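## Task

A ticket at the desk's front edge names three of the six empty, labeled shelf spots. Move one yellow sponge from the desk onto each named spot, sitting over its label, with no part reaching beyond the midpoint toward the neighbouring label. Nothing new may end up on the floor. The robot must not tip over or finish leaning, which fails the task outright. A placement counts only if it stays in place without the robot supporting it.

## Robot and tools

ROBOT. A Hello Robot Stretch 3 with a single arm: a two-wheeled base (0.33 m long, 0.34 m wide), a lift on a mast, and a telescoping arm pointing out the robot's RIGHT side, ending in a wrist (yaw, pitch, roll) and a two-finger gripper. The arm cannot reach forward; to shift the gripper forward or back you drive the base. The base cannot move sideways. On-the-spot turns pivot about the point between the drive wheels, 0.05 m behind the front edge; with arm retracted and wrist folded the swept circle has radius 0.28 m, and an unfolded level gripper reaches outside it. Loose objects may occasionally get nudged by outside forces.

CAMERAS. head_camera and nav_camera are on the head and both follow head_pan_rad and head_tilt_rad; wrist_camera rides on the gripper. Every successful execute_actions result ends with one image per camera, taken when the call finishes. An empty actions list just returns the current state and images.

FRAMES. Base frame: origin on the floor between the drive wheels, x forward, y left, z up. hand_pose is reported in it, at the point where closed fingertips meet. Odometry frame = base frame at scene start; heading is positive leftward, range -3.142 to 3.142.

execute_actions(actions): a list run in order. Each action is {"robot": ..., "steps": n, "until": ...}; steps is 1 to 450 control steps at 30 per second (default 1). {"steps": n} alone only waits. A "robot" value is one command, a list of up to 8 commands run one after another (may include {"pause_s": s}, s up to 15), or {"stop": true} which brakes everything and clears the queue. A command can contain:
- "base": exactly one of {"translate_m": d}, a straight drive offset in metres from where the base is when the command begins, forward positive, |d| at most 1; or {"rotate_rad": d}, a turn offset in radians, counter-clockwise (left) positive, |d| at most 3.2.
- "joints": absolute targets by name; unnamed joints keep their targets. Ranges: lift_m 0 to 1.1 (arm height); arm_m 0 to 0.52 (extension); wrist_yaw_rad -1.345 to 4.42 (0 along the arm, positive toward the front, 3.0 folded over the base); wrist_pitch_rad -1.57 to 0.451 (negative tips fingers down); wrist_roll_rad -2.911 to 2.911; gripper_m -0.089 to 0.179 (larger is wider; actual fingertip gap is about 0.007 less when nearly shut, 0.025 less when wide, zero below 0.007); head_pan_rad -3.953 to 1.73 (0 forward, positive left, -1.57 looks along the arm); head_tilt_rad -1.53 to 0.419 (negative down).
- "contact_limits": {"arm_m": e}, effort percent 1 to 100 at which the arm halts; applies until the next arm_m command.
Motions run on across later actions and during thinking; a new command overrides at once and discards the rest of an older queue. "until" ends an action early: {"robot": {"status": "ended"}} waits for all motion and queues to finish; fields such as lift_m, arm_m_status, base_status, translate_m, queue, queue_left, refusals can be compared with ["<", 0.3] style pairs ("=", "!=", "<", "<=", ">", ">="), statuses with a word or ["!=", "moving"]. {"any": {"status": "ended"}} fires when any one motion finishes. An invalid call or out-of-range number rejects the entire call.

zoom_image(camera, region): camera is head_camera, nav_camera or wrist_camera; region [x0, y0, x1, y1] in pixels from the top-left, at most 504 by 504. Useful for reading the ticket and labels.

finished_scene(scene): ends the current scene by its number, irreversibly, after the last command is held; its result reports success and gives the next task. Let all motion settle first, since the final stop may cut motions short.

RESULT LINES. base_status shows progress as (done of goal). joint_goals, joint_status per joint: moving, done (within tolerance), off_target, contact_stop (joint goes slack), time_out, stopped, not_commanded, torque_fault (servo off about 10 s, joint limp, goals refused). measured_speeds, motor_effort (percent, bracket = peak), refusals, queue (idle/running/done/dropped/stopped), queue_left. on_its_own reports changed goals, slack or off servos, loads at rest, and base_tilt lean of 3 degrees or more. refused:/dropped: lines index from 0. lidar_m: 12 distances in 30-degree sectors counter-clockwise from straight ahead, plane 0.17 m high. wrist_depth_mm and head_depth_mm: 7x7 median depth grids. base_odometry counts wheel turns only.

PRACTICE. Full base speed needs lift_m under 0.30, arm_m under 0.03 and wrist_yaw_rad over 2.54; otherwise it is slow. Fold or unfold the wrist only with lift_m 0.32 to 0.95, pitch -0.4, roll near 0; with yaw below -0.4 keep pitch at -0.5 or lower. To grasp, command gripper_m below the object's width; to release, go at least 0.02 above the touching value. Status does not confirm a grasp; check images. Avoid pushing into rigid things with the gripper higher than about 0.45 m, repeated pushes after a contact_stop, and driving while holding or hooking something fixed: these can tip the robot. If it snags or leans, reverse the last move in small steps, free the gripper, and lower lift_m to about 0.2 if still tilted. Avoid drops, slams and hard hits.

Each tool is called after "Call:" as name([rows], argument=value, ...), one row to a line, values as JSON.

## Session

Call:
execute_actions(actions=[])

Scene clock: 0.00 s.
robot.base_odometry: x=+0.000 y=+0.000 heading=+0.000 (m, m, rad; robot's odometry frame)
robot.turned_by_wheels: +0.000 (rad since the last result)
robot.turned_by_imu: +0.000 (rad since the last result)
robot.base_tilt: forward=-0.4 right=-0.2 (deg)
robot.lidar_m: 2.14 1.74 1.73 1.89 1.55 1.60 2.23 2.02 2.02 2.22 2.58 2.42
robot.head_depth_mm: 2007 2801 2846 2811 2675 2710 2418 / 2017 2999 3052 3047 3027 2985 2453 / 2002 2836 3045 2999 3017 3032 2478 / 2011 2648 2667 2617 2639 2645 2435 / 2023 2332 2381 2351 2326 2342 2318 / 2023 2155 2116 2120 2087 2132 2132 / 1900 1928 1938 1944 1883 1929 1927
robot.base_status: not_commanded
robot.joint_positions: lift_m=+0.373 arm_m=+0.001 wrist_yaw_rad=+3.094 wrist_pitch_rad=-0.497 wrist_roll_rad=+0.014 gripper_m=+0.037 head_pan_rad=-0.020 head_tilt_rad=-0.007
robot.joint_goals: lift_m=+0.373 arm_m=+0.001 wrist_yaw_rad=+3.094 wrist_pitch_rad=-0.497 wrist_roll_rad=+0.014 gripper_m=+0.037 head_pan_rad=-0.020 head_tilt_rad=-0.007
robot.joint_status: lift_m=not_commanded arm_m=not_commanded wrist_yaw_rad=not_commanded wrist_pitch_rad=not_commanded wrist_roll_rad=not_commanded gripper_m=not_commanded head_pan_rad=not_commanded head_tilt_rad=not_commanded
robot.measured_speeds: translate_m=+0.000 rotate_rad=+0.000 lift_m=+0.000 arm_m=+0.000 wrist_yaw_rad=+0.000 wrist_pitch_rad=+0.000 wrist_roll_rad=+0.000 head_pan_rad=+0.000 head_tilt_rad=+0.000
robot: refusals=0 queue=idle queue_left=0
robot.motor_effort: left_wheel=+0 right_wheel=+0 lift_m=+32 arm_m=-1 wrist_yaw_rad=+0 wrist_pitch_rad=+7 wrist_roll_rad=+0 gripper_m=+0 head_pan_rad=+0 head_tilt_rad=+2 (%)
robot.hand_pose: x=-0.0110 y=+0.0672 z=+0.3683 quat_wxyz=(+0.192, +0.694, +0.156, +0.676) (m; robot's base frame)
robot.wrist_depth_mm: - - - - - - - / - - - - - - - / 983 987 - - - - - / 775 770 791 808 813 839 838 / 643 652 - 672 681 680 692 / 554 554 - 562 603 584 600 / 482 505 - - 490 508 506
pictures: head_camera (sideways: a quarter turn clockwise sets it upright), nav_camera (sideways: a quarter turn counterclockwise sets it upright), wrist_camera
Images, in order (width x height): head_camera 896x504, nav_camera 672x504, wrist_camera 644x364.

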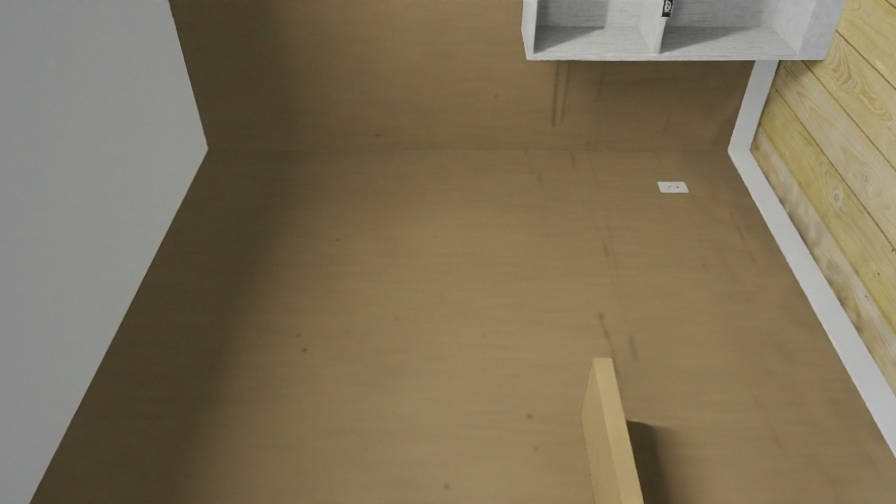

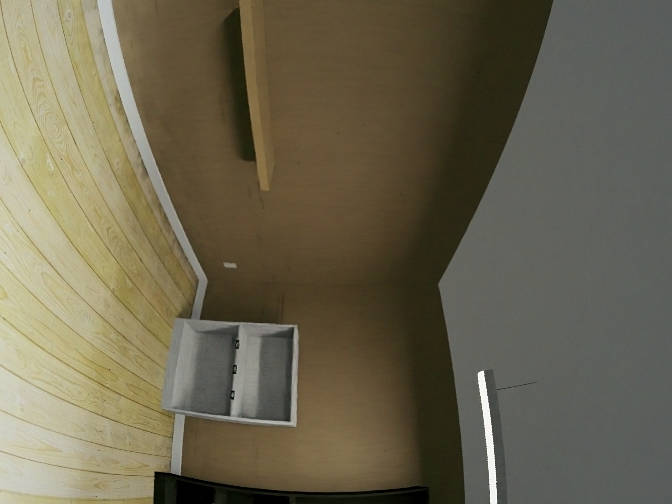

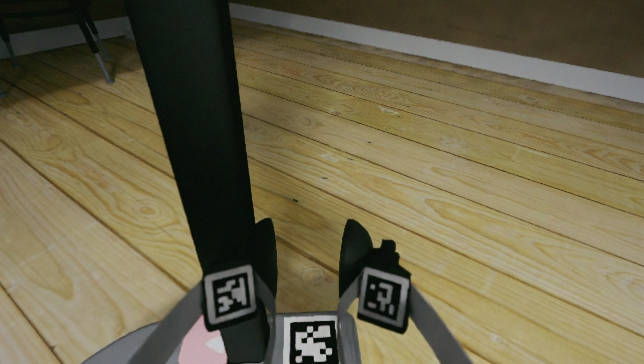

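Call:
execute_actions([
  {"robot":{"joints":{"head_pan_rad":-0.75,"head_tilt_rad":-0.3}},"steps":100,"until":{"robot":{"status":"ended"}}},
])

Call:
execute_actions([
  {"robot":{"joints":{"head_pan_rad":-2.3}},"steps":100,"until":{"robot":{"status":"ended"}}},
])

Call:
execute_actions([
  {"robot":{"joints":{"head_pan_rad":-3.9}},"steps":100,"until":{"robot":{"status":"ended"}}},
])

Scene clock: 7.97 s.
robot.base_odometry: x=+0.000 y=+0.000 heading=+0.000 (m, m, rad; robot's odometry frame)
robot.turned_by_wheels: +0.000 (rad since the last result)
robot.turned_by_imu: +0.001 (rad since the last result)
robot.base_tilt: forward=-0.5 right=-0.3 (deg)
robot.lidar_m: 2.15 1.74 1.72 1.88 1.55 1.60 2.22 2.01 2.01 2.22 2.58 2.41
robot.head_depth_mm: 2360 2487 2603 2708 2699 2086 1628 / 2360 2476 2612 2749 2701 2107 1634 / 2382 2501 2633 2773 2650 2078 1620 / 2431 2531 2652 2821 2926 2077 1617 / 2421 2524 2628 2788 2761 2098 1631 / 2421 2550 2644 2743 2677 2091 1629 / 2416 2545 2646 2722 2723 2109 1636
robot.base_status: not_commanded
robot.joint_positions: lift_m=+0.373 arm_m=+0.001 wrist_yaw_rad=+3.094 wrist_pitch_rad=-0.497 wrist_roll_rad=+0.014 gripper_m=+0.037 head_pan_rad=-0.743 head_tilt_rad=-0.296
robot.joint_goals: lift_m=+0.373 arm_m=+0.001 wrist_yaw_rad=+3.094 wrist_pitch_rad=-0.497 wrist_roll_rad=+0.014 gripper_m=+0.037 head_pan_rad=-0.750 head_tilt_rad=-0.300
robot.joint_status: lift_m=not_commanded arm_m=not_commanded wrist_yaw_rad=not_commanded wrist_pitch_rad=not_commanded wrist_roll_rad=not_commanded gripper_m=not_commanded head_pan_rad=done head_tilt_rad=done
robot.measured_speeds: translate_m=+0.000 rotate_rad=+0.000 lift_m=+0.000 arm_m=+0.000 wrist_yaw_rad=+0.000 wrist_pitch_rad=+0.000 wrist_roll_rad=+0.000 head_pan_rad=+0.000 head_tilt_rad=+0.000
robot: refusals=0 queue=done queue_left=0
robot.motor_effort: left_wheel=+0(0) right_wheel=+0(0) lift_m=+32(32) arm_m=+0(0) wrist_yaw_rad=+1(0) wrist_pitch_rad=+7(7) wrist_roll_rad=+0(0) gripper_m=+1(1) head_pan_rad=-5(55) head_tilt_rad=-2(23) (%)
robot.hand_pose: x=-0.0110 y=+0.0672 z=+0.3683 quat_wxyz=(+0.192, +0.694, +0.156, +0.676) (m; robot's base frame)
robot.wrist_depth_mm: - - - - - - - / - - - - - - - / 972 966 - - - - - / 776 792 812 802 821 833 854 / 643 654 - 665 670 684 701 / 552 562 - 570 601 579 589 / 485 506 - - 494 509 514
pictures: head_camera (sideways: a quarter turn clockwise sets it upright), nav_camera (sideways: a quarter turn counterclockwise sets it upright), wrist_camera
Images, in order (width x height): head_camera 896x504, nav_camera 672x504, wrist_camera 644x364.

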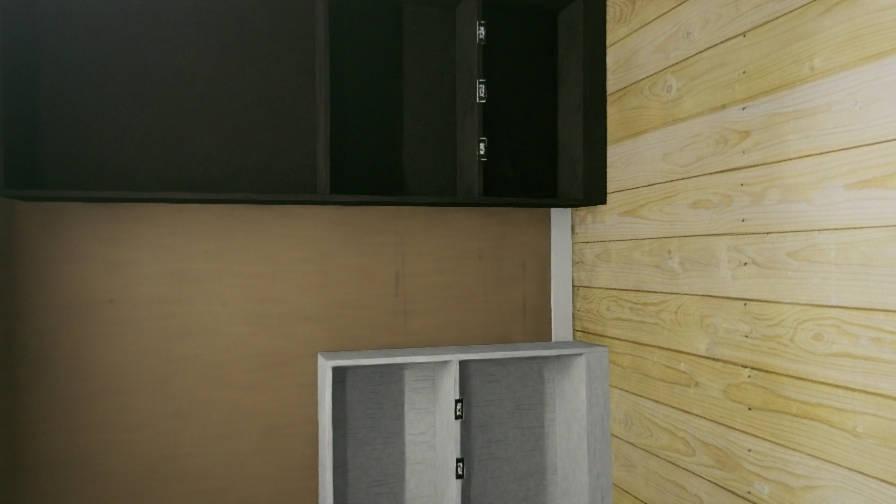

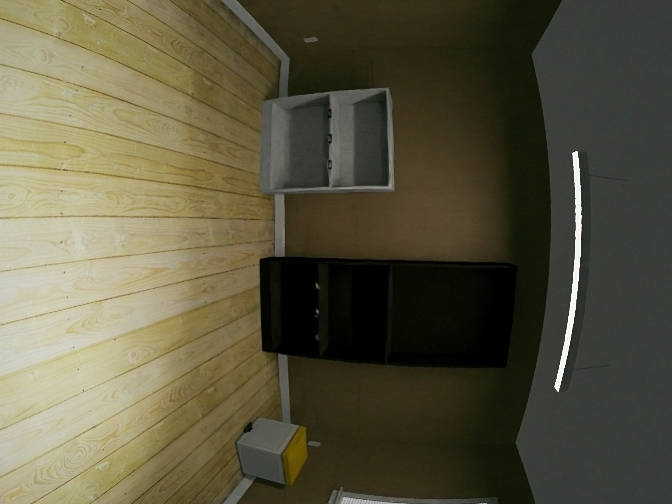

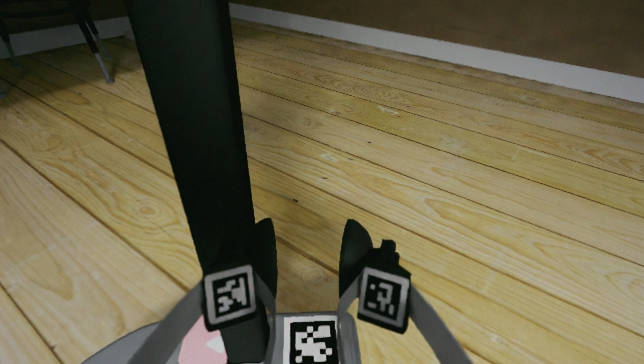

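Scene clock: 9.27 s.
robot.base_odometry: x=+0.000 y=+0.000 heading=+0.000 (m, m, rad; robot's odometry frame)
robot.turned_by_wheels: +0.000 (rad since the last result)
robot.turned_by_imu: +0.000 (rad since the last result)
robot.base_tilt: forward=-0.5 right=-0.3 (deg)
robot.lidar_m: 2.15 1.74 1.72 1.89 1.55 1.60 2.23 2.02 2.01 2.22 2.58 2.40
robot.head_depth_mm: 1787 1857 1972 2067 2199 2077 1627 / 1783 1872 1952 2089 2203 2085 1631 / 1794 1866 1968 2075 2199 2102 1627 / 1800 1900 1996 2097 2196 2080 1624 / 1806 1890 1981 2092 2210 2102 1626 / 1805 1888 2006 2090 2211 2078 1624 / 1804 1889 1987 2099 2217 2091 1645
robot.base_status: not_commanded
robot.joint_positions: lift_m=+0.373 arm_m=+0.001 wrist_yaw_rad=+3.094 wrist_pitch_rad=-0.497 wrist_roll_rad=+0.014 gripper_m=+0.037 head_pan_rad=-2.293 head_tilt_rad=-0.296
robot.joint_goals: lift_m=+0.373 arm_m=+0.001 wrist_yaw_rad=+3.094 wrist_pitch_rad=-0.497 wrist_roll_rad=+0.014 gripper_m=+0.037 head_pan_rad=-2.300 head_tilt_rad=-0.300
robot.joint_status: lift_m=not_commanded arm_m=not_commanded wrist_yaw_rad=not_commanded wrist_pitch_rad=not_commanded wrist_roll_rad=not_commanded gripper_m=not_commanded head_pan_rad=done head_tilt_rad=done
robot.measured_speeds: translate_m=+0.000 rotate_rad=+0.000 lift_m=+0.000 arm_m=+0.000 wrist_yaw_rad=+0.000 wrist_pitch_rad=+0.000 wrist_roll_rad=+0.000 head_pan_rad=+0.000 head_tilt_rad=+0.000
robot: refusals=0 queue=done queue_left=0
robot.motor_effort: left_wheel=+0(0) right_wheel=+0(0) lift_m=+32(32) arm_m=+0(1) wrist_yaw_rad=+0(0) wrist_pitch_rad=+7(7) wrist_roll_rad=+0(0) gripper_m=+0(1) head_pan_rad=-5(61) head_tilt_rad=-2(2) (%)
robot.hand_pose: x=-0.0110 y=+0.0672 z=+0.3683 quat_wxyz=(+0.192, +0.694, +0.156, +0.676) (m; robot's base frame)
robot.wrist_depth_mm: - - - - - - - / - - - - - - - / 954 985 - - - - - / 781 786 800 804 812 837 846 / 637 649 - 668 667 698 685 / 549 564 - 562 605 583 593 / 480 505 - - 497 508 511
pictures: head_camera (sideways: a quarter turn clockwise sets it upright), nav_camera (sideways: a quarter turn counterclockwise sets it upright), wrist_camera
Images, in order (width x height): head_camera 896x504, nav_camera 672x504, wrist_camera 644x364.

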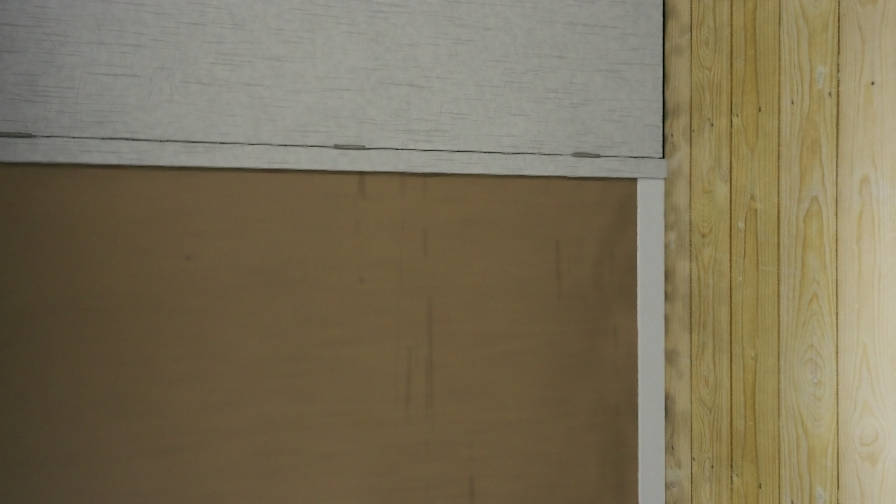

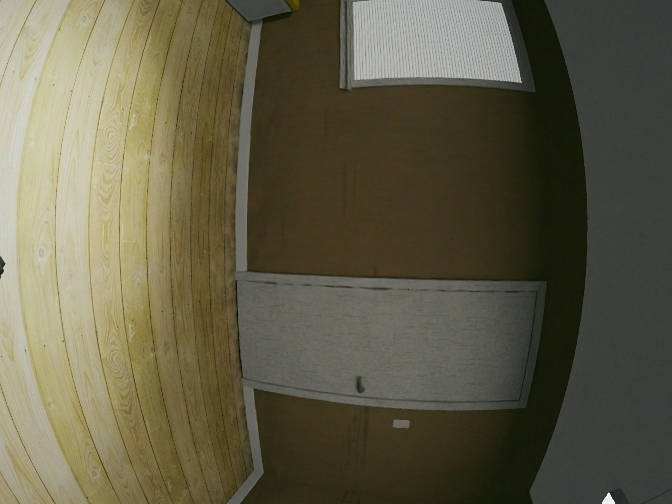

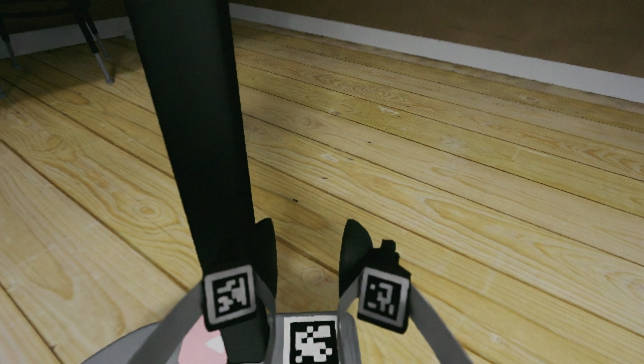

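Scene clock: 10.60 s.
robot.base_odometry: x=+0.000 y=+0.000 heading=+0.000 (m, m, rad; robot's odometry frame)
robot.turned_by_wheels: +0.000 (rad since the last result)
robot.turned_by_imu: +0.000 (rad since the last result)
robot.base_tilt: forward=-0.5 right=-0.2 (deg)
robot.lidar_m: 2.15 1.74 1.73 1.88 1.55 1.60 2.23 2.01 2.01 2.22 2.58 2.41
robot.head_depth_mm: 1800 - - - - - - / 1813 1905 2010 2064 1461 2085 1628 / 1801 1877 2002 2081 1547 2080 1627 / 1812 1882 1984 2049 1460 2101 1618 / 1790 1879 1991 2059 1370 2078 1632 / 1801 1893 1985 2060 1464 1991 1584 / 1793 1883 1992 2093 2184 2093 1629
robot.base_status: not_commanded
robot.joint_positions: lift_m=+0.373 arm_m=+0.001 wrist_yaw_rad=+3.094 wrist_pitch_rad=-0.497 wrist_roll_rad=+0.014 gripper_m=+0.037 head_pan_rad=-3.893 head_tilt_rad=-0.296
robot.joint_goals: lift_m=+0.373 arm_m=+0.001 wrist_yaw_rad=+3.094 wrist_pitch_rad=-0.497 wrist_roll_rad=+0.014 gripper_m=+0.037 head_pan_rad=-3.900 head_tilt_rad=-0.300
robot.joint_status: lift_m=not_commanded arm_m=not_commanded wrist_yaw_rad=not_commanded wrist_pitch_rad=not_commanded wrist_roll_rad=not_commanded gripper_m=not_commanded head_pan_rad=done head_tilt_rad=done
robot.measured_speeds: translate_m=+0.000 rotate_rad=+0.000 lift_m=+0.000 arm_m=+0.000 wrist_yaw_rad=+0.000 wrist_pitch_rad=+0.000 wrist_roll_rad=+0.000 head_pan_rad=+0.000 head_tilt_rad=+0.000
robot: refusals=0 queue=done queue_left=0
robot.motor_effort: left_wheel=+0(0) right_wheel=+0(0) lift_m=+32(32) arm_m=-1(0) wrist_yaw_rad=+0(1) wrist_pitch_rad=+7(7) wrist_roll_rad=+0(0) gripper_m=-1(1) head_pan_rad=-4(59) head_tilt_rad=-2(2) (%)
robot.hand_pose: x=-0.0110 y=+0.0672 z=+0.3683 quat_wxyz=(+0.192, +0.694, +0.156, +0.676) (m; robot's base frame)
robot.wrist_depth_mm: - - - - - - - / - - - - - - - / 989 974 - - - - - / 776 781 801 801 835 830 834 / 643 655 - 674 688 685 696 / 561 560 - 566 603 584 588 / 484 503 - - 490 509 515
pictures: head_camera (sideways: a quarter turn clockwise sets it upright), nav_camera (sideways: a quarter turn counterclockwise sets it upright), wrist_camera
Images, in order (width x height): head_camera 896x504, nav_camera 672x504, wrist_camera 644x364.

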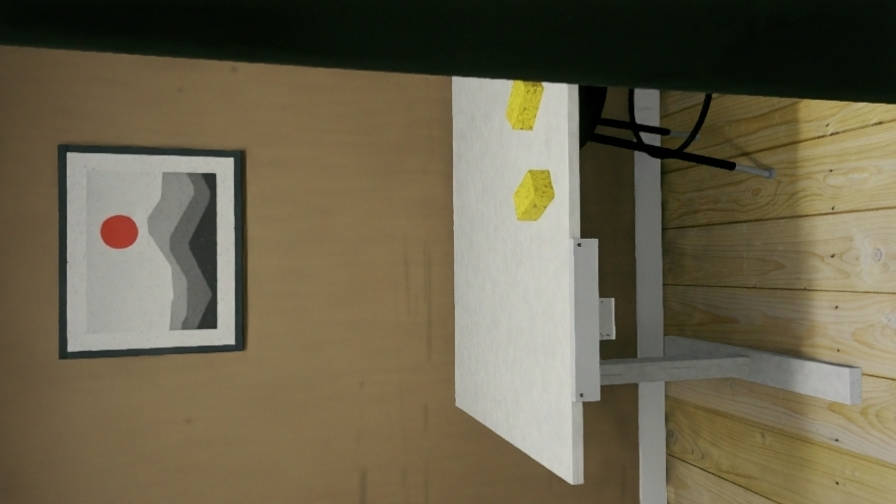

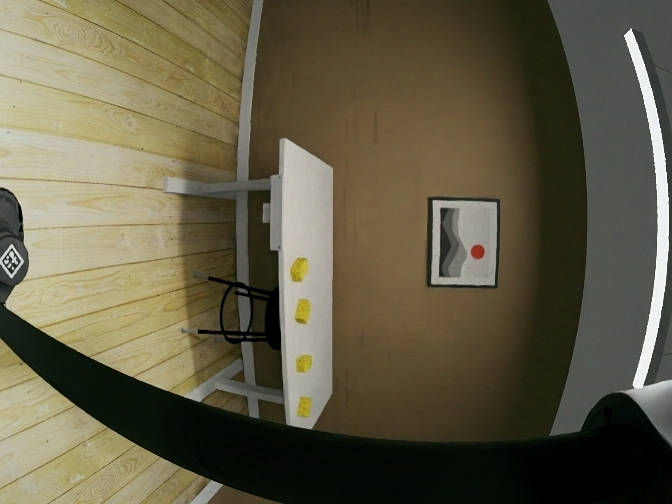

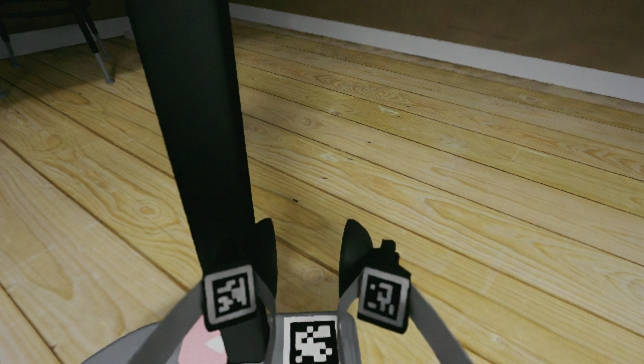

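Call:
zoom_image(camera="head_camera", region=[480, 60, 680, 420])

Region (480, 60, 680, 420) of head_camera's 896x504 image, scaled by 1.400, with more detail than that image has.

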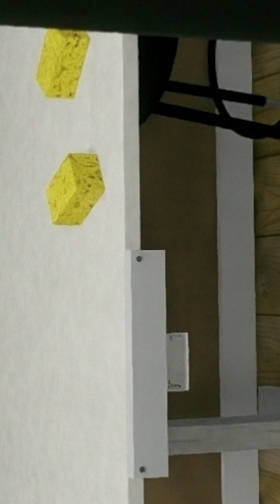

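Call:
execute_actions([
  {"robot":[{"joints":{"lift_m":0.27,"wrist_pitch_rad":-0.4,"head_pan_rad":0.05,"head_tilt_rad":-0.3}},{"base":{"rotate_rad":-0.75}},{"base":{"translate_m":-0.6}}],"steps":450,"until":{"robot":{"status":"ended"}}},
])

Call:
zoom_image(camera="head_camera", region=[350, 0, 550, 250])

Call:
zoom_image(camera="head_camera", region=[350, 254, 550, 504])

Call:
execute_actions([
  {"robot":[{"base":{"rotate_rad":-1.57},"joints":{"head_pan_rad":-1.7,"head_tilt_rad":-0.75}},{"joints":{"lift_m":0.45}},{"joints":{"lift_m":0.55,"wrist_yaw_rad":0.4}},{"joints":{"wrist_pitch_rad":-0.1}}],"steps":450,"until":{"robot":{"status":"ended"}}},
])

Scene clock: 58.57 s.
robot.base_odometry: x=-0.439 y=+0.409 heading=-0.750 (m, m, rad; robot's odometry frame)
robot.turned_by_wheels: -0.750 (rad since the last result)
robot.turned_by_imu: -0.743 (rad since the last result)
robot.base_tilt: forward=-0.5 right=-0.2 (deg)
robot.lidar_m: 3.02 2.59 1.78 1.68 1.71 0.93 0.95 1.03 1.90 2.05 2.12 2.73
robot.head_depth_mm: 2910 2996 3182 3291 2850 2088 1639 / 2905 3047 3215 3359 2912 2086 1625 / 2921 3096 3258 3415 2907 2076 1634 / 2986 3138 3215 3449 2892 2082 1626 / 2999 3112 3251 3427 2871 2094 1641 / 3008 3115 3262 3430 2886 2083 1625 / 2982 3124 3270 3416 2963 2090 1634
robot.base_status: done (translate_m -0.6000 of -0.6000)
robot.joint_positions: lift_m=+0.270 arm_m=+0.001 wrist_yaw_rad=+3.094 wrist_pitch_rad=-0.421 wrist_roll_rad=+0.014 gripper_m=+0.037 head_pan_rad=+0.043 head_tilt_rad=-0.297
robot.joint_goals: lift_m=+0.270 arm_m=+0.001 wrist_yaw_rad=+3.094 wrist_pitch_rad=-0.400 wrist_roll_rad=+0.014 gripper_m=+0.037 head_pan_rad=+0.050 head_tilt_rad=-0.300
robot.joint_status: lift_m=done arm_m=not_commanded wrist_yaw_rad=not_commanded wrist_pitch_rad=done wrist_roll_rad=not_commanded gripper_m=not_commanded head_pan_rad=done head_tilt_rad=done
robot.measured_speeds: translate_m=+0.000 rotate_rad=+0.000 lift_m=+0.000 arm_m=+0.000 wrist_yaw_rad=+0.000 wrist_pitch_rad=+0.000 wrist_roll_rad=+0.000 head_pan_rad=+0.000 head_tilt_rad=+0.000
robot: refusals=0 queue=done queue_left=0
robot.motor_effort: left_wheel=+1(6) right_wheel=-1(6) lift_m=+28(32) arm_m=-1(0) wrist_yaw_rad=+1(0) wrist_pitch_rad=+11(13) wrist_roll_rad=+0(0) gripper_m=-1(0) head_pan_rad=+4(60) head_tilt_rad=-2(1) (%)
robot.hand_pose: x=-0.0105 y=+0.0774 z=+0.2821 quat_wxyz=(+0.166, +0.699, +0.130, +0.683) (m; robot's base frame)
robot.wrist_depth_mm: - - - - - - - / - - - - - - - / 885 911 943 989 - - - / 689 703 722 737 739 751 768 / 571 578 - 592 601 596 610 / 473 497 - 514 510 503 514 / - - - - 416 424 431
pictures: head_camera (sideways: a quarter turn clockwise sets it upright), nav_camera (sideways: a quarter turn counterclockwise sets it upright), wrist_camera
Images, in order (width x height): head_camera 896x504, nav_camera 672x504, wrist_camera 644x364.

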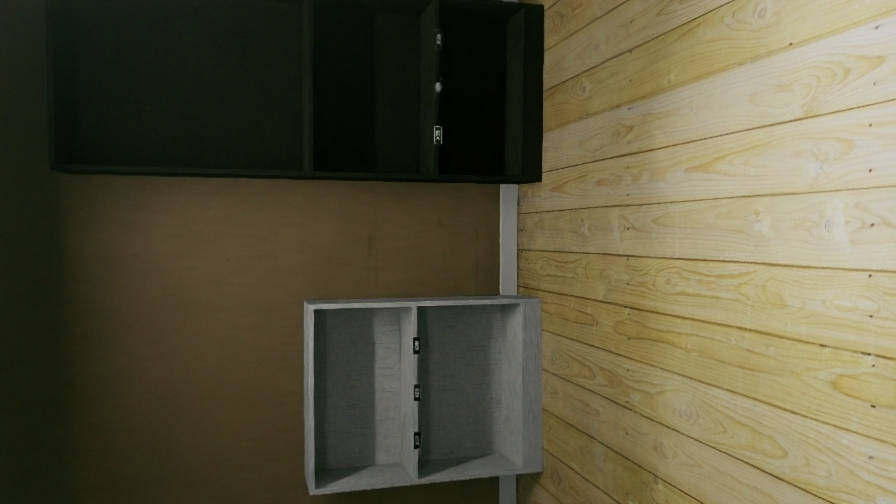

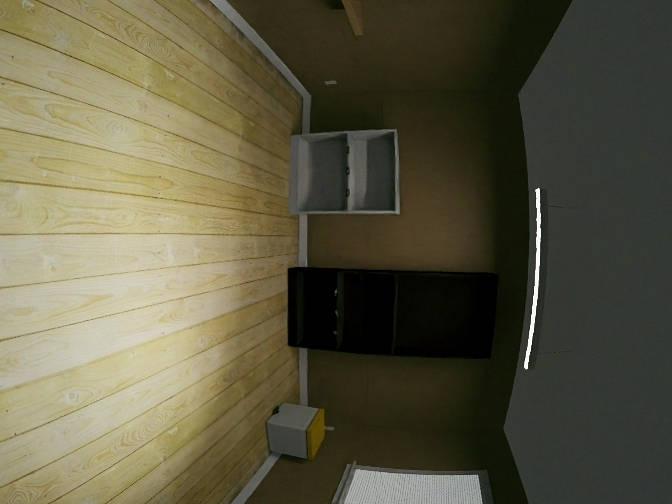

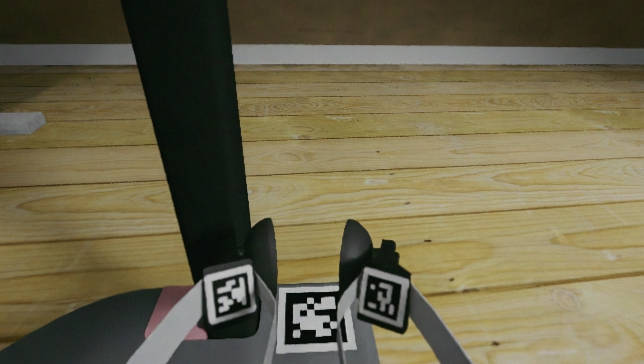

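Region (350, 0, 550, 250) of head_camera's 896x504 image, scaled by 2.016, with more detail than that image has; it fills the left 403 columns of this view, and the rest is white.

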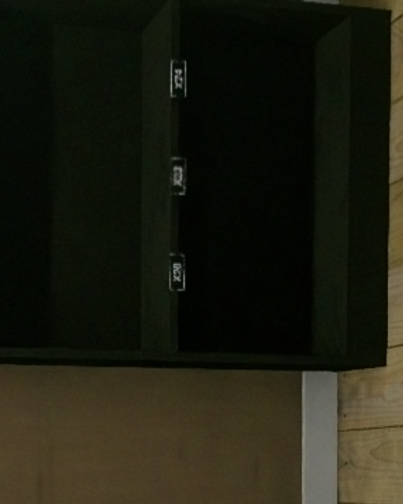

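Region (350, 254, 550, 504) of head_camera's 896x504 image, scaled by 2.016, with more detail than that image has; it fills the left 403 columns of this view, and the rest is white.

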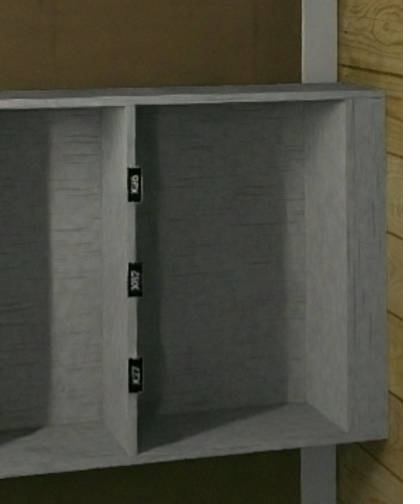

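Scene clock: 66.33 s.
robot.base_odometry: x=-0.439 y=+0.409 heading=-2.320 (m, m, rad; robot's odometry frame)
robot.turned_by_wheels: -1.570 (rad since the last result)
robot.turned_by_imu: -1.551 (rad since the last result)
robot.base_tilt: forward=-0.5 right=-0.4 (deg)
robot.lidar_m: 2.06 2.12 2.77 3.00 2.56 1.78 1.68 1.72 0.93 0.95 1.02 1.92
robot.head_depth_mm: 1326 1425 1066 930 1534 1363 1191 / 1307 1396 1070 923 1567 1368 1194 / 1287 1390 1074 902 1584 1377 1202 / 1277 1379 1081 872 1608 1377 1220 / 1262 1363 1084 858 1621 1395 1213 / 1242 1358 1088 860 1548 1389 1206 / 1226 1346 1094 866 1493 1359 1211
robot.base_status: done (rotate_rad -1.5699 of -1.5700)
robot.joint_positions: lift_m=+0.550 arm_m=+0.001 wrist_yaw_rad=+0.403 wrist_pitch_rad=-0.125 wrist_roll_rad=+0.014 gripper_m=+0.037 head_pan_rad=-1.693 head_tilt_rad=-0.741
robot.joint_goals: lift_m=+0.550 arm_m=+0.001 wrist_yaw_rad=+0.400 wrist_pitch_rad=-0.100 wrist_roll_rad=+0.014 gripper_m=+0.037 head_pan_rad=-1.700 head_tilt_rad=-0.750
robot.joint_status: lift_m=done arm_m=not_commanded wrist_yaw_rad=done wrist_pitch_rad=done wrist_roll_rad=not_commanded gripper_m=not_commanded head_pan_rad=done head_tilt_rad=done
robot.measured_speeds: translate_m=+0.000 rotate_rad=+0.000 lift_m=+0.000 arm_m=+0.000 wrist_yaw_rad=+0.000 wrist_pitch_rad=+0.000 wrist_roll_rad=+0.000 head_pan_rad=+0.000 head_tilt_rad=+0.000
robot: refusals=0 queue=done queue_left=0
robot.motor_effort: left_wheel=+1(7) right_wheel=-1(4) lift_m=+35(38) arm_m=-1(1) wrist_yaw_rad=-3(5) wrist_pitch_rad=+13(11) wrist_roll_rad=+0(0) gripper_m=-1(1) head_pan_rad=-4(61) head_tilt_rad=-4(31) (%)
robot.hand_pose: x=+0.0771 y=-0.3774 z=+0.6327 quat_wxyz=(+0.696, +0.186, -0.687, +0.096) (m; robot's base frame)
robot.wrist_depth_mm: - - - - - - 945 / - - - - - 383 426 / - - - 411 - - 960 / - - - - - - 619 / - - - 951 - - - / - - - - - - - / 941 922 933 923 936 929 -
pictures: head_camera (sideways: a quarter turn clockwise sets it upright), nav_camera (sideways: a quarter turn counterclockwise sets it upright), wrist_camera
Images, in order (width x height): head_camera 896x504, nav_camera 672x504, wrist_camera 644x364.

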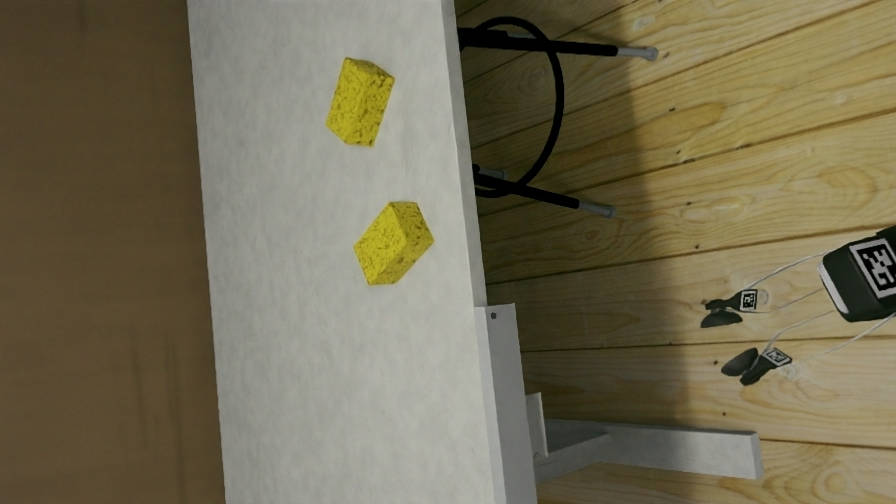

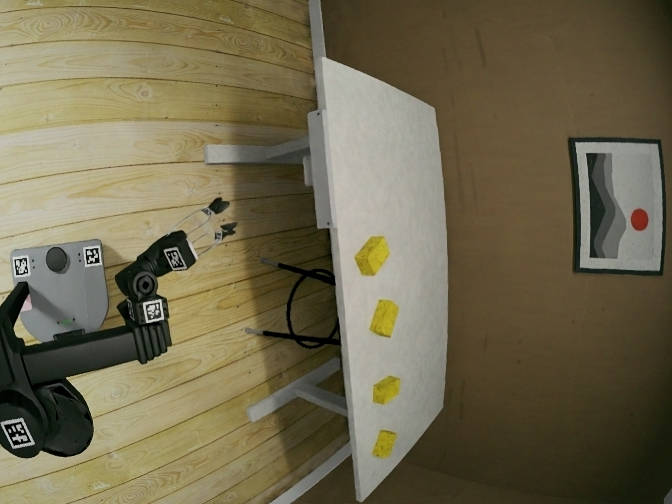

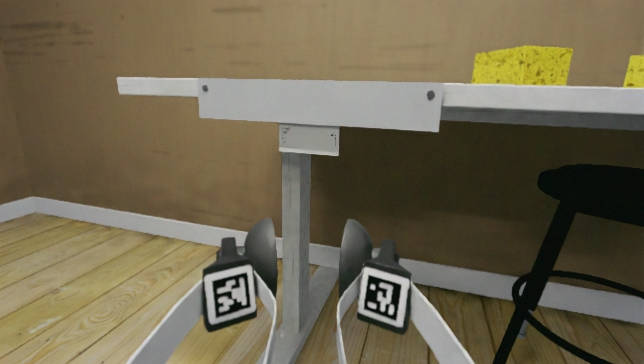

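Call:
zoom_image(camera="wrist_camera", region=[260, 100, 360, 170])

Region (260, 100, 360, 170) of wrist_camera's 644x364 image, scaled by 5.040; it fills the top 353 rows of this view, and the rest is white.

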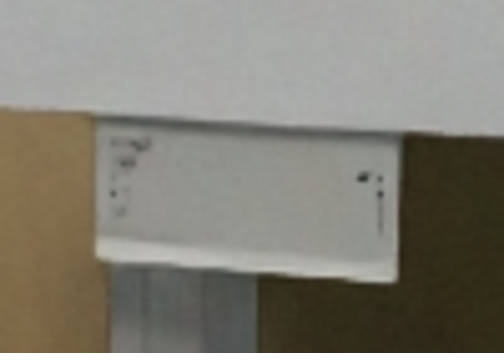

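Call:
execute_actions([
  {"robot":{"base":{"translate_m":0.08},"joints":{"lift_m":0.47,"arm_m":0.2,"wrist_pitch_rad":0.0}},"steps":450,"until":{"robot":{"status":"ended"}}},
])

Scene clock: 78.73 s.
robot.base_odometry: x=-0.494 y=+0.350 heading=-2.320 (m, m, rad; robot's odometry frame)
robot.turned_by_wheels: +0.000 (rad since the last result)
robot.turned_by_imu: +0.001 (rad since the last result)
robot.base_tilt: forward=-0.4 right=-0.2 (deg)
robot.lidar_m: 1.98 2.04 2.66 3.01 2.68 1.86 1.76 1.80 0.97 0.97 1.00 1.91
robot.head_depth_mm: 1317 1422 1065 929 1559 1371 1201 / 1304 1394 1074 904 1572 1384 1219 / 1288 1391 1077 877 1575 1439 1173 / 1276 1373 1078 853 1622 1440 1183 / 1253 1357 1087 859 1621 1351 1207 / 1243 1352 1094 859 1504 1342 1205 / 1228 1345 1097 863 1584 1388 1208
robot.base_status: done (translate_m +0.0800 of +0.0800)
robot.joint_positions: lift_m=+0.470 arm_m=+0.200 wrist_yaw_rad=+0.402 wrist_pitch_rad=-0.024 wrist_roll_rad=+0.014 gripper_m=+0.037 head_pan_rad=-1.693 head_tilt_rad=-0.741
robot.joint_goals: lift_m=+0.470 arm_m=+0.200 wrist_yaw_rad=+0.400 wrist_pitch_rad=+0.000 wrist_roll_rad=+0.014 gripper_m=+0.037 head_pan_rad=-1.700 head_tilt_rad=-0.750
robot.joint_status: lift_m=done arm_m=done wrist_yaw_rad=done wrist_pitch_rad=done wrist_roll_rad=not_commanded gripper_m=not_commanded head_pan_rad=done head_tilt_rad=done
robot.measured_speeds: translate_m=+0.000 rotate_rad=+0.000 lift_m=+0.000 arm_m=+0.000 wrist_yaw_rad=+0.000 wrist_pitch_rad=+0.000 wrist_roll_rad=+0.000 head_pan_rad=+0.000 head_tilt_rad=+0.000
robot: refusals=0 queue=done queue_left=0
robot.motor_effort: left_wheel=+1(6) right_wheel=-1(2) lift_m=+28(35) arm_m=+3(5) wrist_yaw_rad=-2(4) wrist_pitch_rad=+13(14) wrist_roll_rad=+0(0) gripper_m=-1(0) head_pan_rad=-5(5) head_tilt_rad=-5(5) (%)
robot.hand_pose: x=+0.0786 y=-0.5798 z=+0.5785 quat_wxyz=(+0.690, +0.151, -0.696, +0.131) (m; robot's base frame)
robot.wrist_depth_mm: 264 212 193 177 164 152 143 / - 229 203 187 379 360 343 / - - - 199 935 871 800 / - - - - 971 877 823 / - - - - 971 895 838 / - - - - - 959 866 / 975 939 927 911 963 933 893
pictures: head_camera (sideways: a quarter turn clockwise sets it upright), nav_camera (sideways: a quarter turn counterclockwise sets it upright), wrist_camera
Images, in order (width x height): head_camera 896x504, nav_camera 672x504, wrist_camera 644x364.

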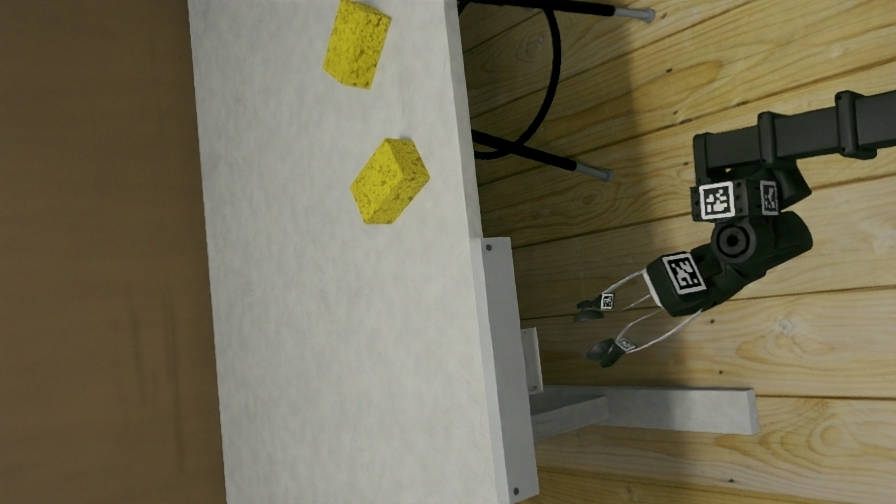

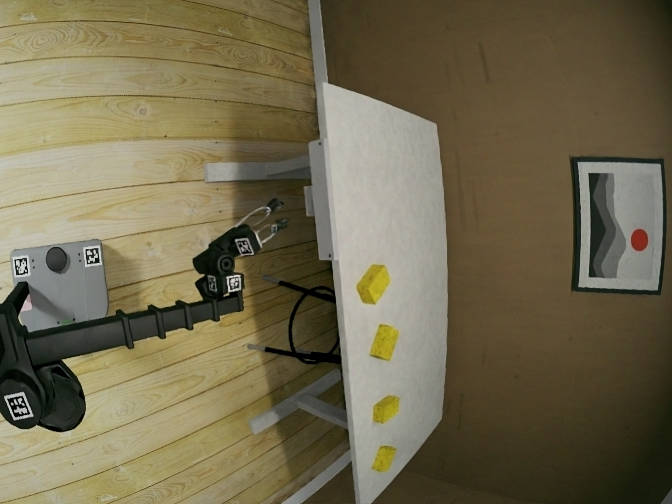

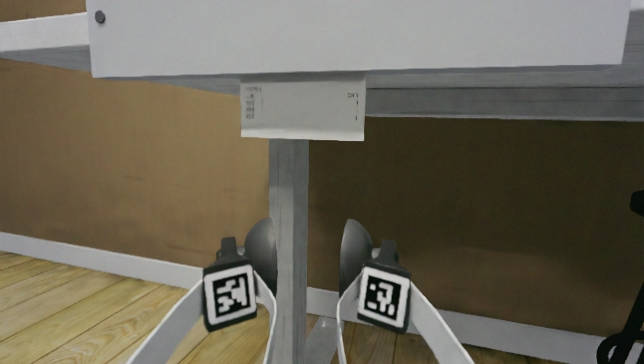

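Call:
execute_actions([
  {"robot":{"base":{"translate_m":0.07},"joints":{"arm_m":0.3}},"steps":450,"until":{"robot":{"status":"ended"}}},
])

Call:
zoom_image(camera="wrist_camera", region=[200, 0, 400, 150])

Scene clock: 87.17 s.
robot.base_odometry: x=-0.541 y=+0.299 heading=-2.320 (m, m, rad; robot's odometry frame)
robot.turned_by_wheels: +0.000 (rad since the last result)
robot.turned_by_imu: +0.001 (rad since the last result)
robot.base_tilt: forward=-0.4 right=-0.3 (deg)
robot.lidar_m: 1.91 1.94 2.57 3.00 2.79 1.93 1.83 1.87 0.99 0.98 1.46 1.90
robot.head_depth_mm: 1317 1405 1064 929 1591 1361 1196 / 1301 1387 1067 878 1568 1367 1198 / 1281 1394 1069 877 1645 1320 1191 / 1265 1372 1079 853 1660 1321 1202 / 1251 1346 1084 858 1579 1372 1196 / 1246 1349 1090 862 1504 1372 1208 / 1222 1337 1099 865 1635 1391 1212
robot.base_status: done (translate_m +0.0700 of +0.0700)
robot.joint_positions: lift_m=+0.470 arm_m=+0.300 wrist_yaw_rad=+0.402 wrist_pitch_rad=-0.024 wrist_roll_rad=+0.014 gripper_m=+0.037 head_pan_rad=-1.693 head_tilt_rad=-0.741
robot.joint_goals: lift_m=+0.470 arm_m=+0.300 wrist_yaw_rad=+0.400 wrist_pitch_rad=+0.000 wrist_roll_rad=+0.014 gripper_m=+0.037 head_pan_rad=-1.700 head_tilt_rad=-0.750
robot.joint_status: lift_m=done arm_m=done wrist_yaw_rad=done wrist_pitch_rad=done wrist_roll_rad=not_commanded gripper_m=not_commanded head_pan_rad=done head_tilt_rad=done
robot.measured_speeds: translate_m=+0.000 rotate_rad=+0.000 lift_m=+0.000 arm_m=+0.000 wrist_yaw_rad=+0.000 wrist_pitch_rad=+0.000 wrist_roll_rad=+0.000 head_pan_rad=+0.000 head_tilt_rad=+0.000
robot: refusals=0 queue=done queue_left=0
robot.motor_effort: left_wheel=+1(7) right_wheel=-1(2) lift_m=+28(29) arm_m=+3(3) wrist_yaw_rad=-3(2) wrist_pitch_rad=+13(13) wrist_roll_rad=+0(0) gripper_m=-1(1) head_pan_rad=-4(4) head_tilt_rad=-5(4) (%)
robot.hand_pose: x=+0.0786 y=-0.6798 z=+0.5785 quat_wxyz=(+0.690, +0.151, -0.696, +0.131) (m; robot's base frame)
robot.wrist_depth_mm: 118 103 91 83 77 72 157 / - - 288 86 79 73 287 / - - - 88 81 75 721 / - - - 536 853 791 737 / - - - 498 854 808 771 / - - - 507 895 826 770 / 950 980 963 847 892 855 791
pictures: head_camera (sideways: a quarter turn clockwise sets it upright), nav_camera (sideways: a quarter turn counterclockwise sets it upright), wrist_camera
Images, in order (width x height): head_camera 896x504, nav_camera 672x504, wrist_camera 644x364.

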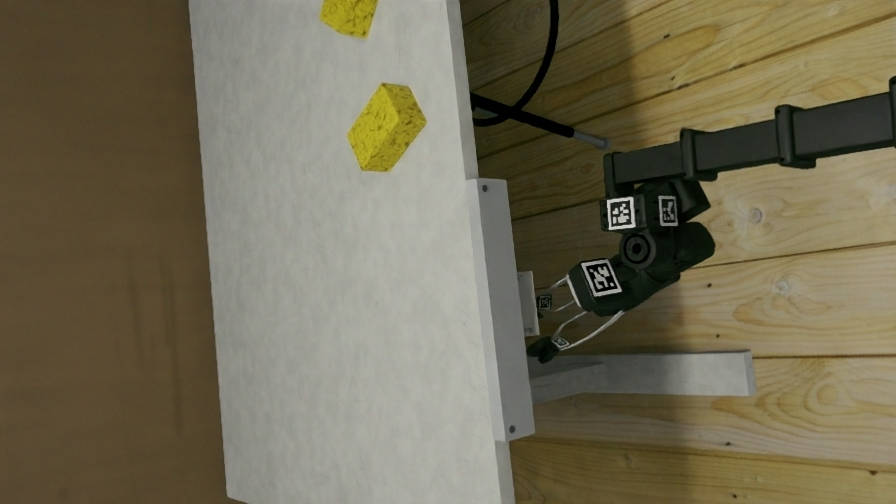

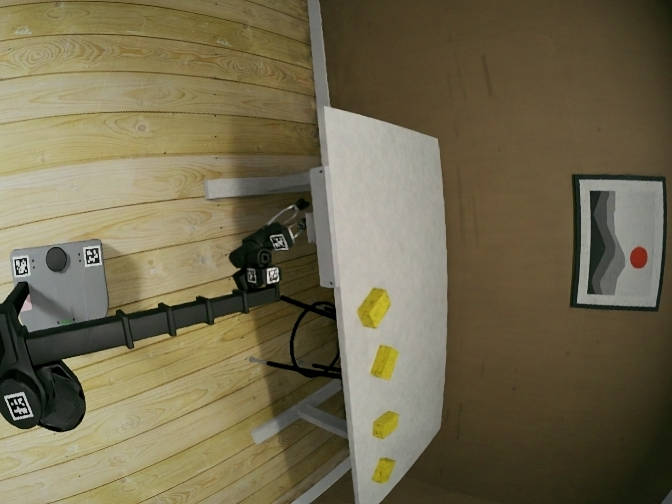

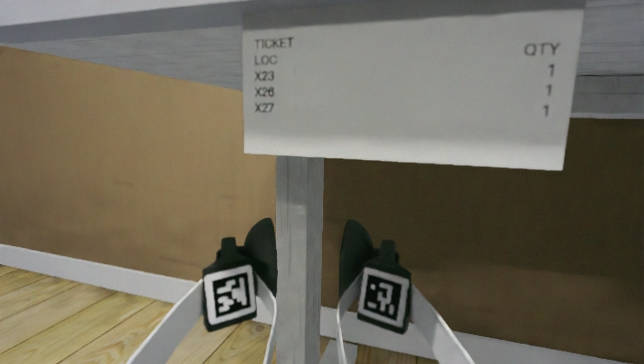

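Region (200, 0, 400, 150) of wrist_camera's 644x364 image, scaled by 2.520; it fills the top 378 rows of this view, and the rest is white.

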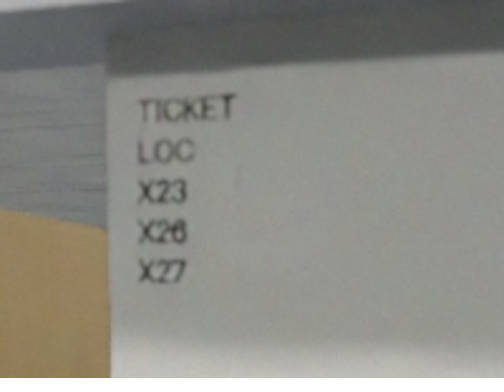

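Call:
zoom_image(camera="wrist_camera", region=[245, 65, 295, 120])

Region (245, 65, 295, 120) of wrist_camera's 644x364 image, scaled by 9.164; it fills the left 458 columns of this view, and the rest is white.

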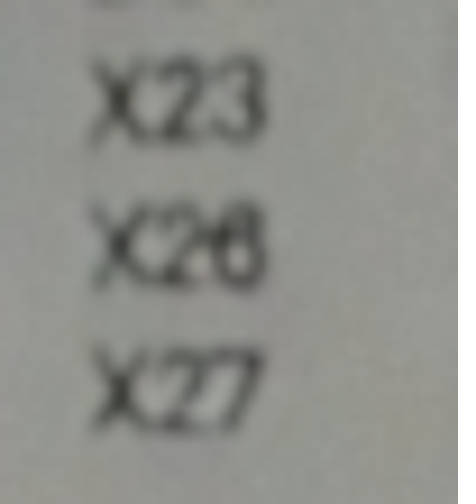

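Call:
execute_actions([
  {"robot":{"base":{"translate_m":0.02},"joints":{"arm_m":0.325,"head_pan_rad":-1.9}},"steps":450,"until":{"robot":{"status":"ended"}}},
])

Scene clock: 106.77 s.
robot.base_odometry: x=-0.555 y=+0.284 heading=-2.320 (m, m, rad; robot's odometry frame)
robot.turned_by_wheels: +0.000 (rad since the last result)
robot.turned_by_imu: +0.001 (rad since the last result)
robot.base_tilt: forward=-0.5 right=-0.3 (deg)
robot.lidar_m: 1.89 1.92 2.54 3.03 2.81 1.96 1.85 1.47 0.99 0.98 1.46 1.90
robot.head_depth_mm: 1479 1432 1066 1768 1558 1369 1191 / 1424 1442 996 1731 1609 1372 1197 / 1377 1458 1079 931 1574 1374 1232 / 1332 1406 1083 889 1653 1346 1199 / 1286 1391 1085 858 1657 1349 1205 / 1248 1351 1092 859 1509 1361 1208 / 1218 1330 1097 863 1375 1361 1211
robot.base_status: done (translate_m +0.0200 of +0.0200)
robot.joint_positions: lift_m=+0.470 arm_m=+0.325 wrist_yaw_rad=+0.402 wrist_pitch_rad=-0.024 wrist_roll_rad=+0.014 gripper_m=+0.037 head_pan_rad=-1.893 head_tilt_rad=-0.741
robot.joint_goals: lift_m=+0.470 arm_m=+0.325 wrist_yaw_rad=+0.400 wrist_pitch_rad=+0.000 wrist_roll_rad=+0.014 gripper_m=+0.037 head_pan_rad=-1.900 head_tilt_rad=-0.750
robot.joint_status: lift_m=done arm_m=done wrist_yaw_rad=done wrist_pitch_rad=done wrist_roll_rad=not_commanded gripper_m=not_commanded head_pan_rad=done head_tilt_rad=done
robot.measured_speeds: translate_m=+0.000 rotate_rad=+0.000 lift_m=+0.000 arm_m=+0.000 wrist_yaw_rad=+0.000 wrist_pitch_rad=+0.000 wrist_roll_rad=+0.000 head_pan_rad=+0.000 head_tilt_rad=+0.000
robot: refusals=0 queue=done queue_left=0
robot.motor_effort: left_wheel=+1(5) right_wheel=-1(3) lift_m=+28(28) arm_m=+3(3) wrist_yaw_rad=-2(2) wrist_pitch_rad=+13(13) wrist_roll_rad=+0(0) gripper_m=+0(0) head_pan_rad=-4(29) head_tilt_rad=-4(4) (%)
robot.hand_pose: x=+0.0786 y=-0.7048 z=+0.5785 quat_wxyz=(+0.690, +0.151, -0.696, +0.131) (m; robot's base frame)
robot.wrist_depth_mm: 222 196 174 58 53 50 46 / - - 414 59 55 51 47 / - - 961 61 56 52 48 / - - - 443 814 54 50 / - - - 465 853 792 734 / - - - 475 858 820 750 / 953 954 972 531 891 825 770
pictures: head_camera (sideways: a quarter turn clockwise sets it upright), nav_camera (sideways: a quarter turn counterclockwise sets it upright), wrist_camera
Images, in order (width x height): head_camera 896x504, nav_camera 672x504, wrist_camera 644x364.

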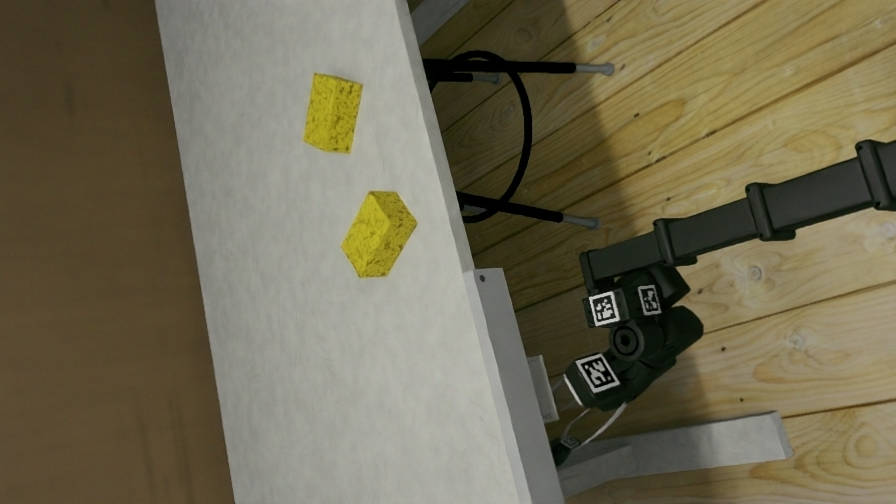

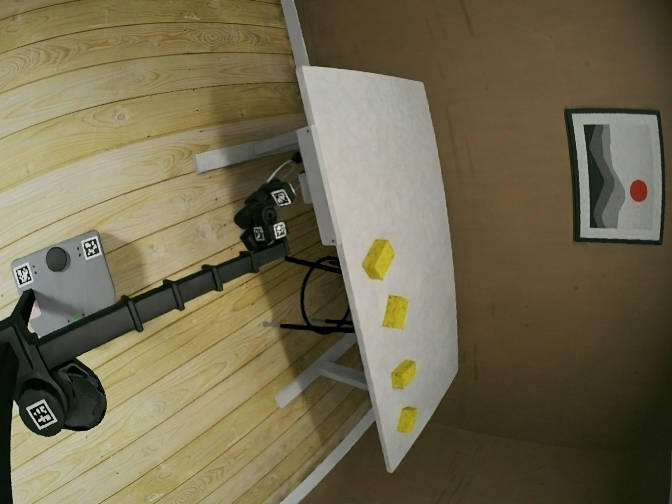

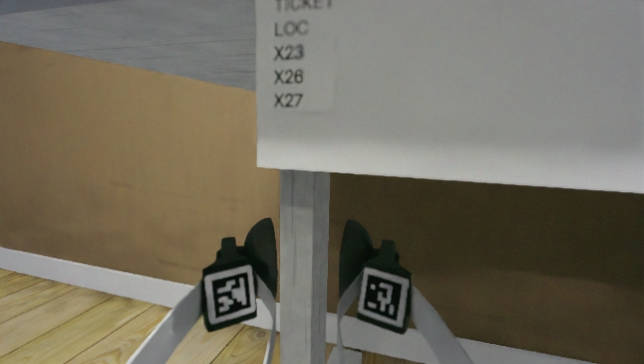

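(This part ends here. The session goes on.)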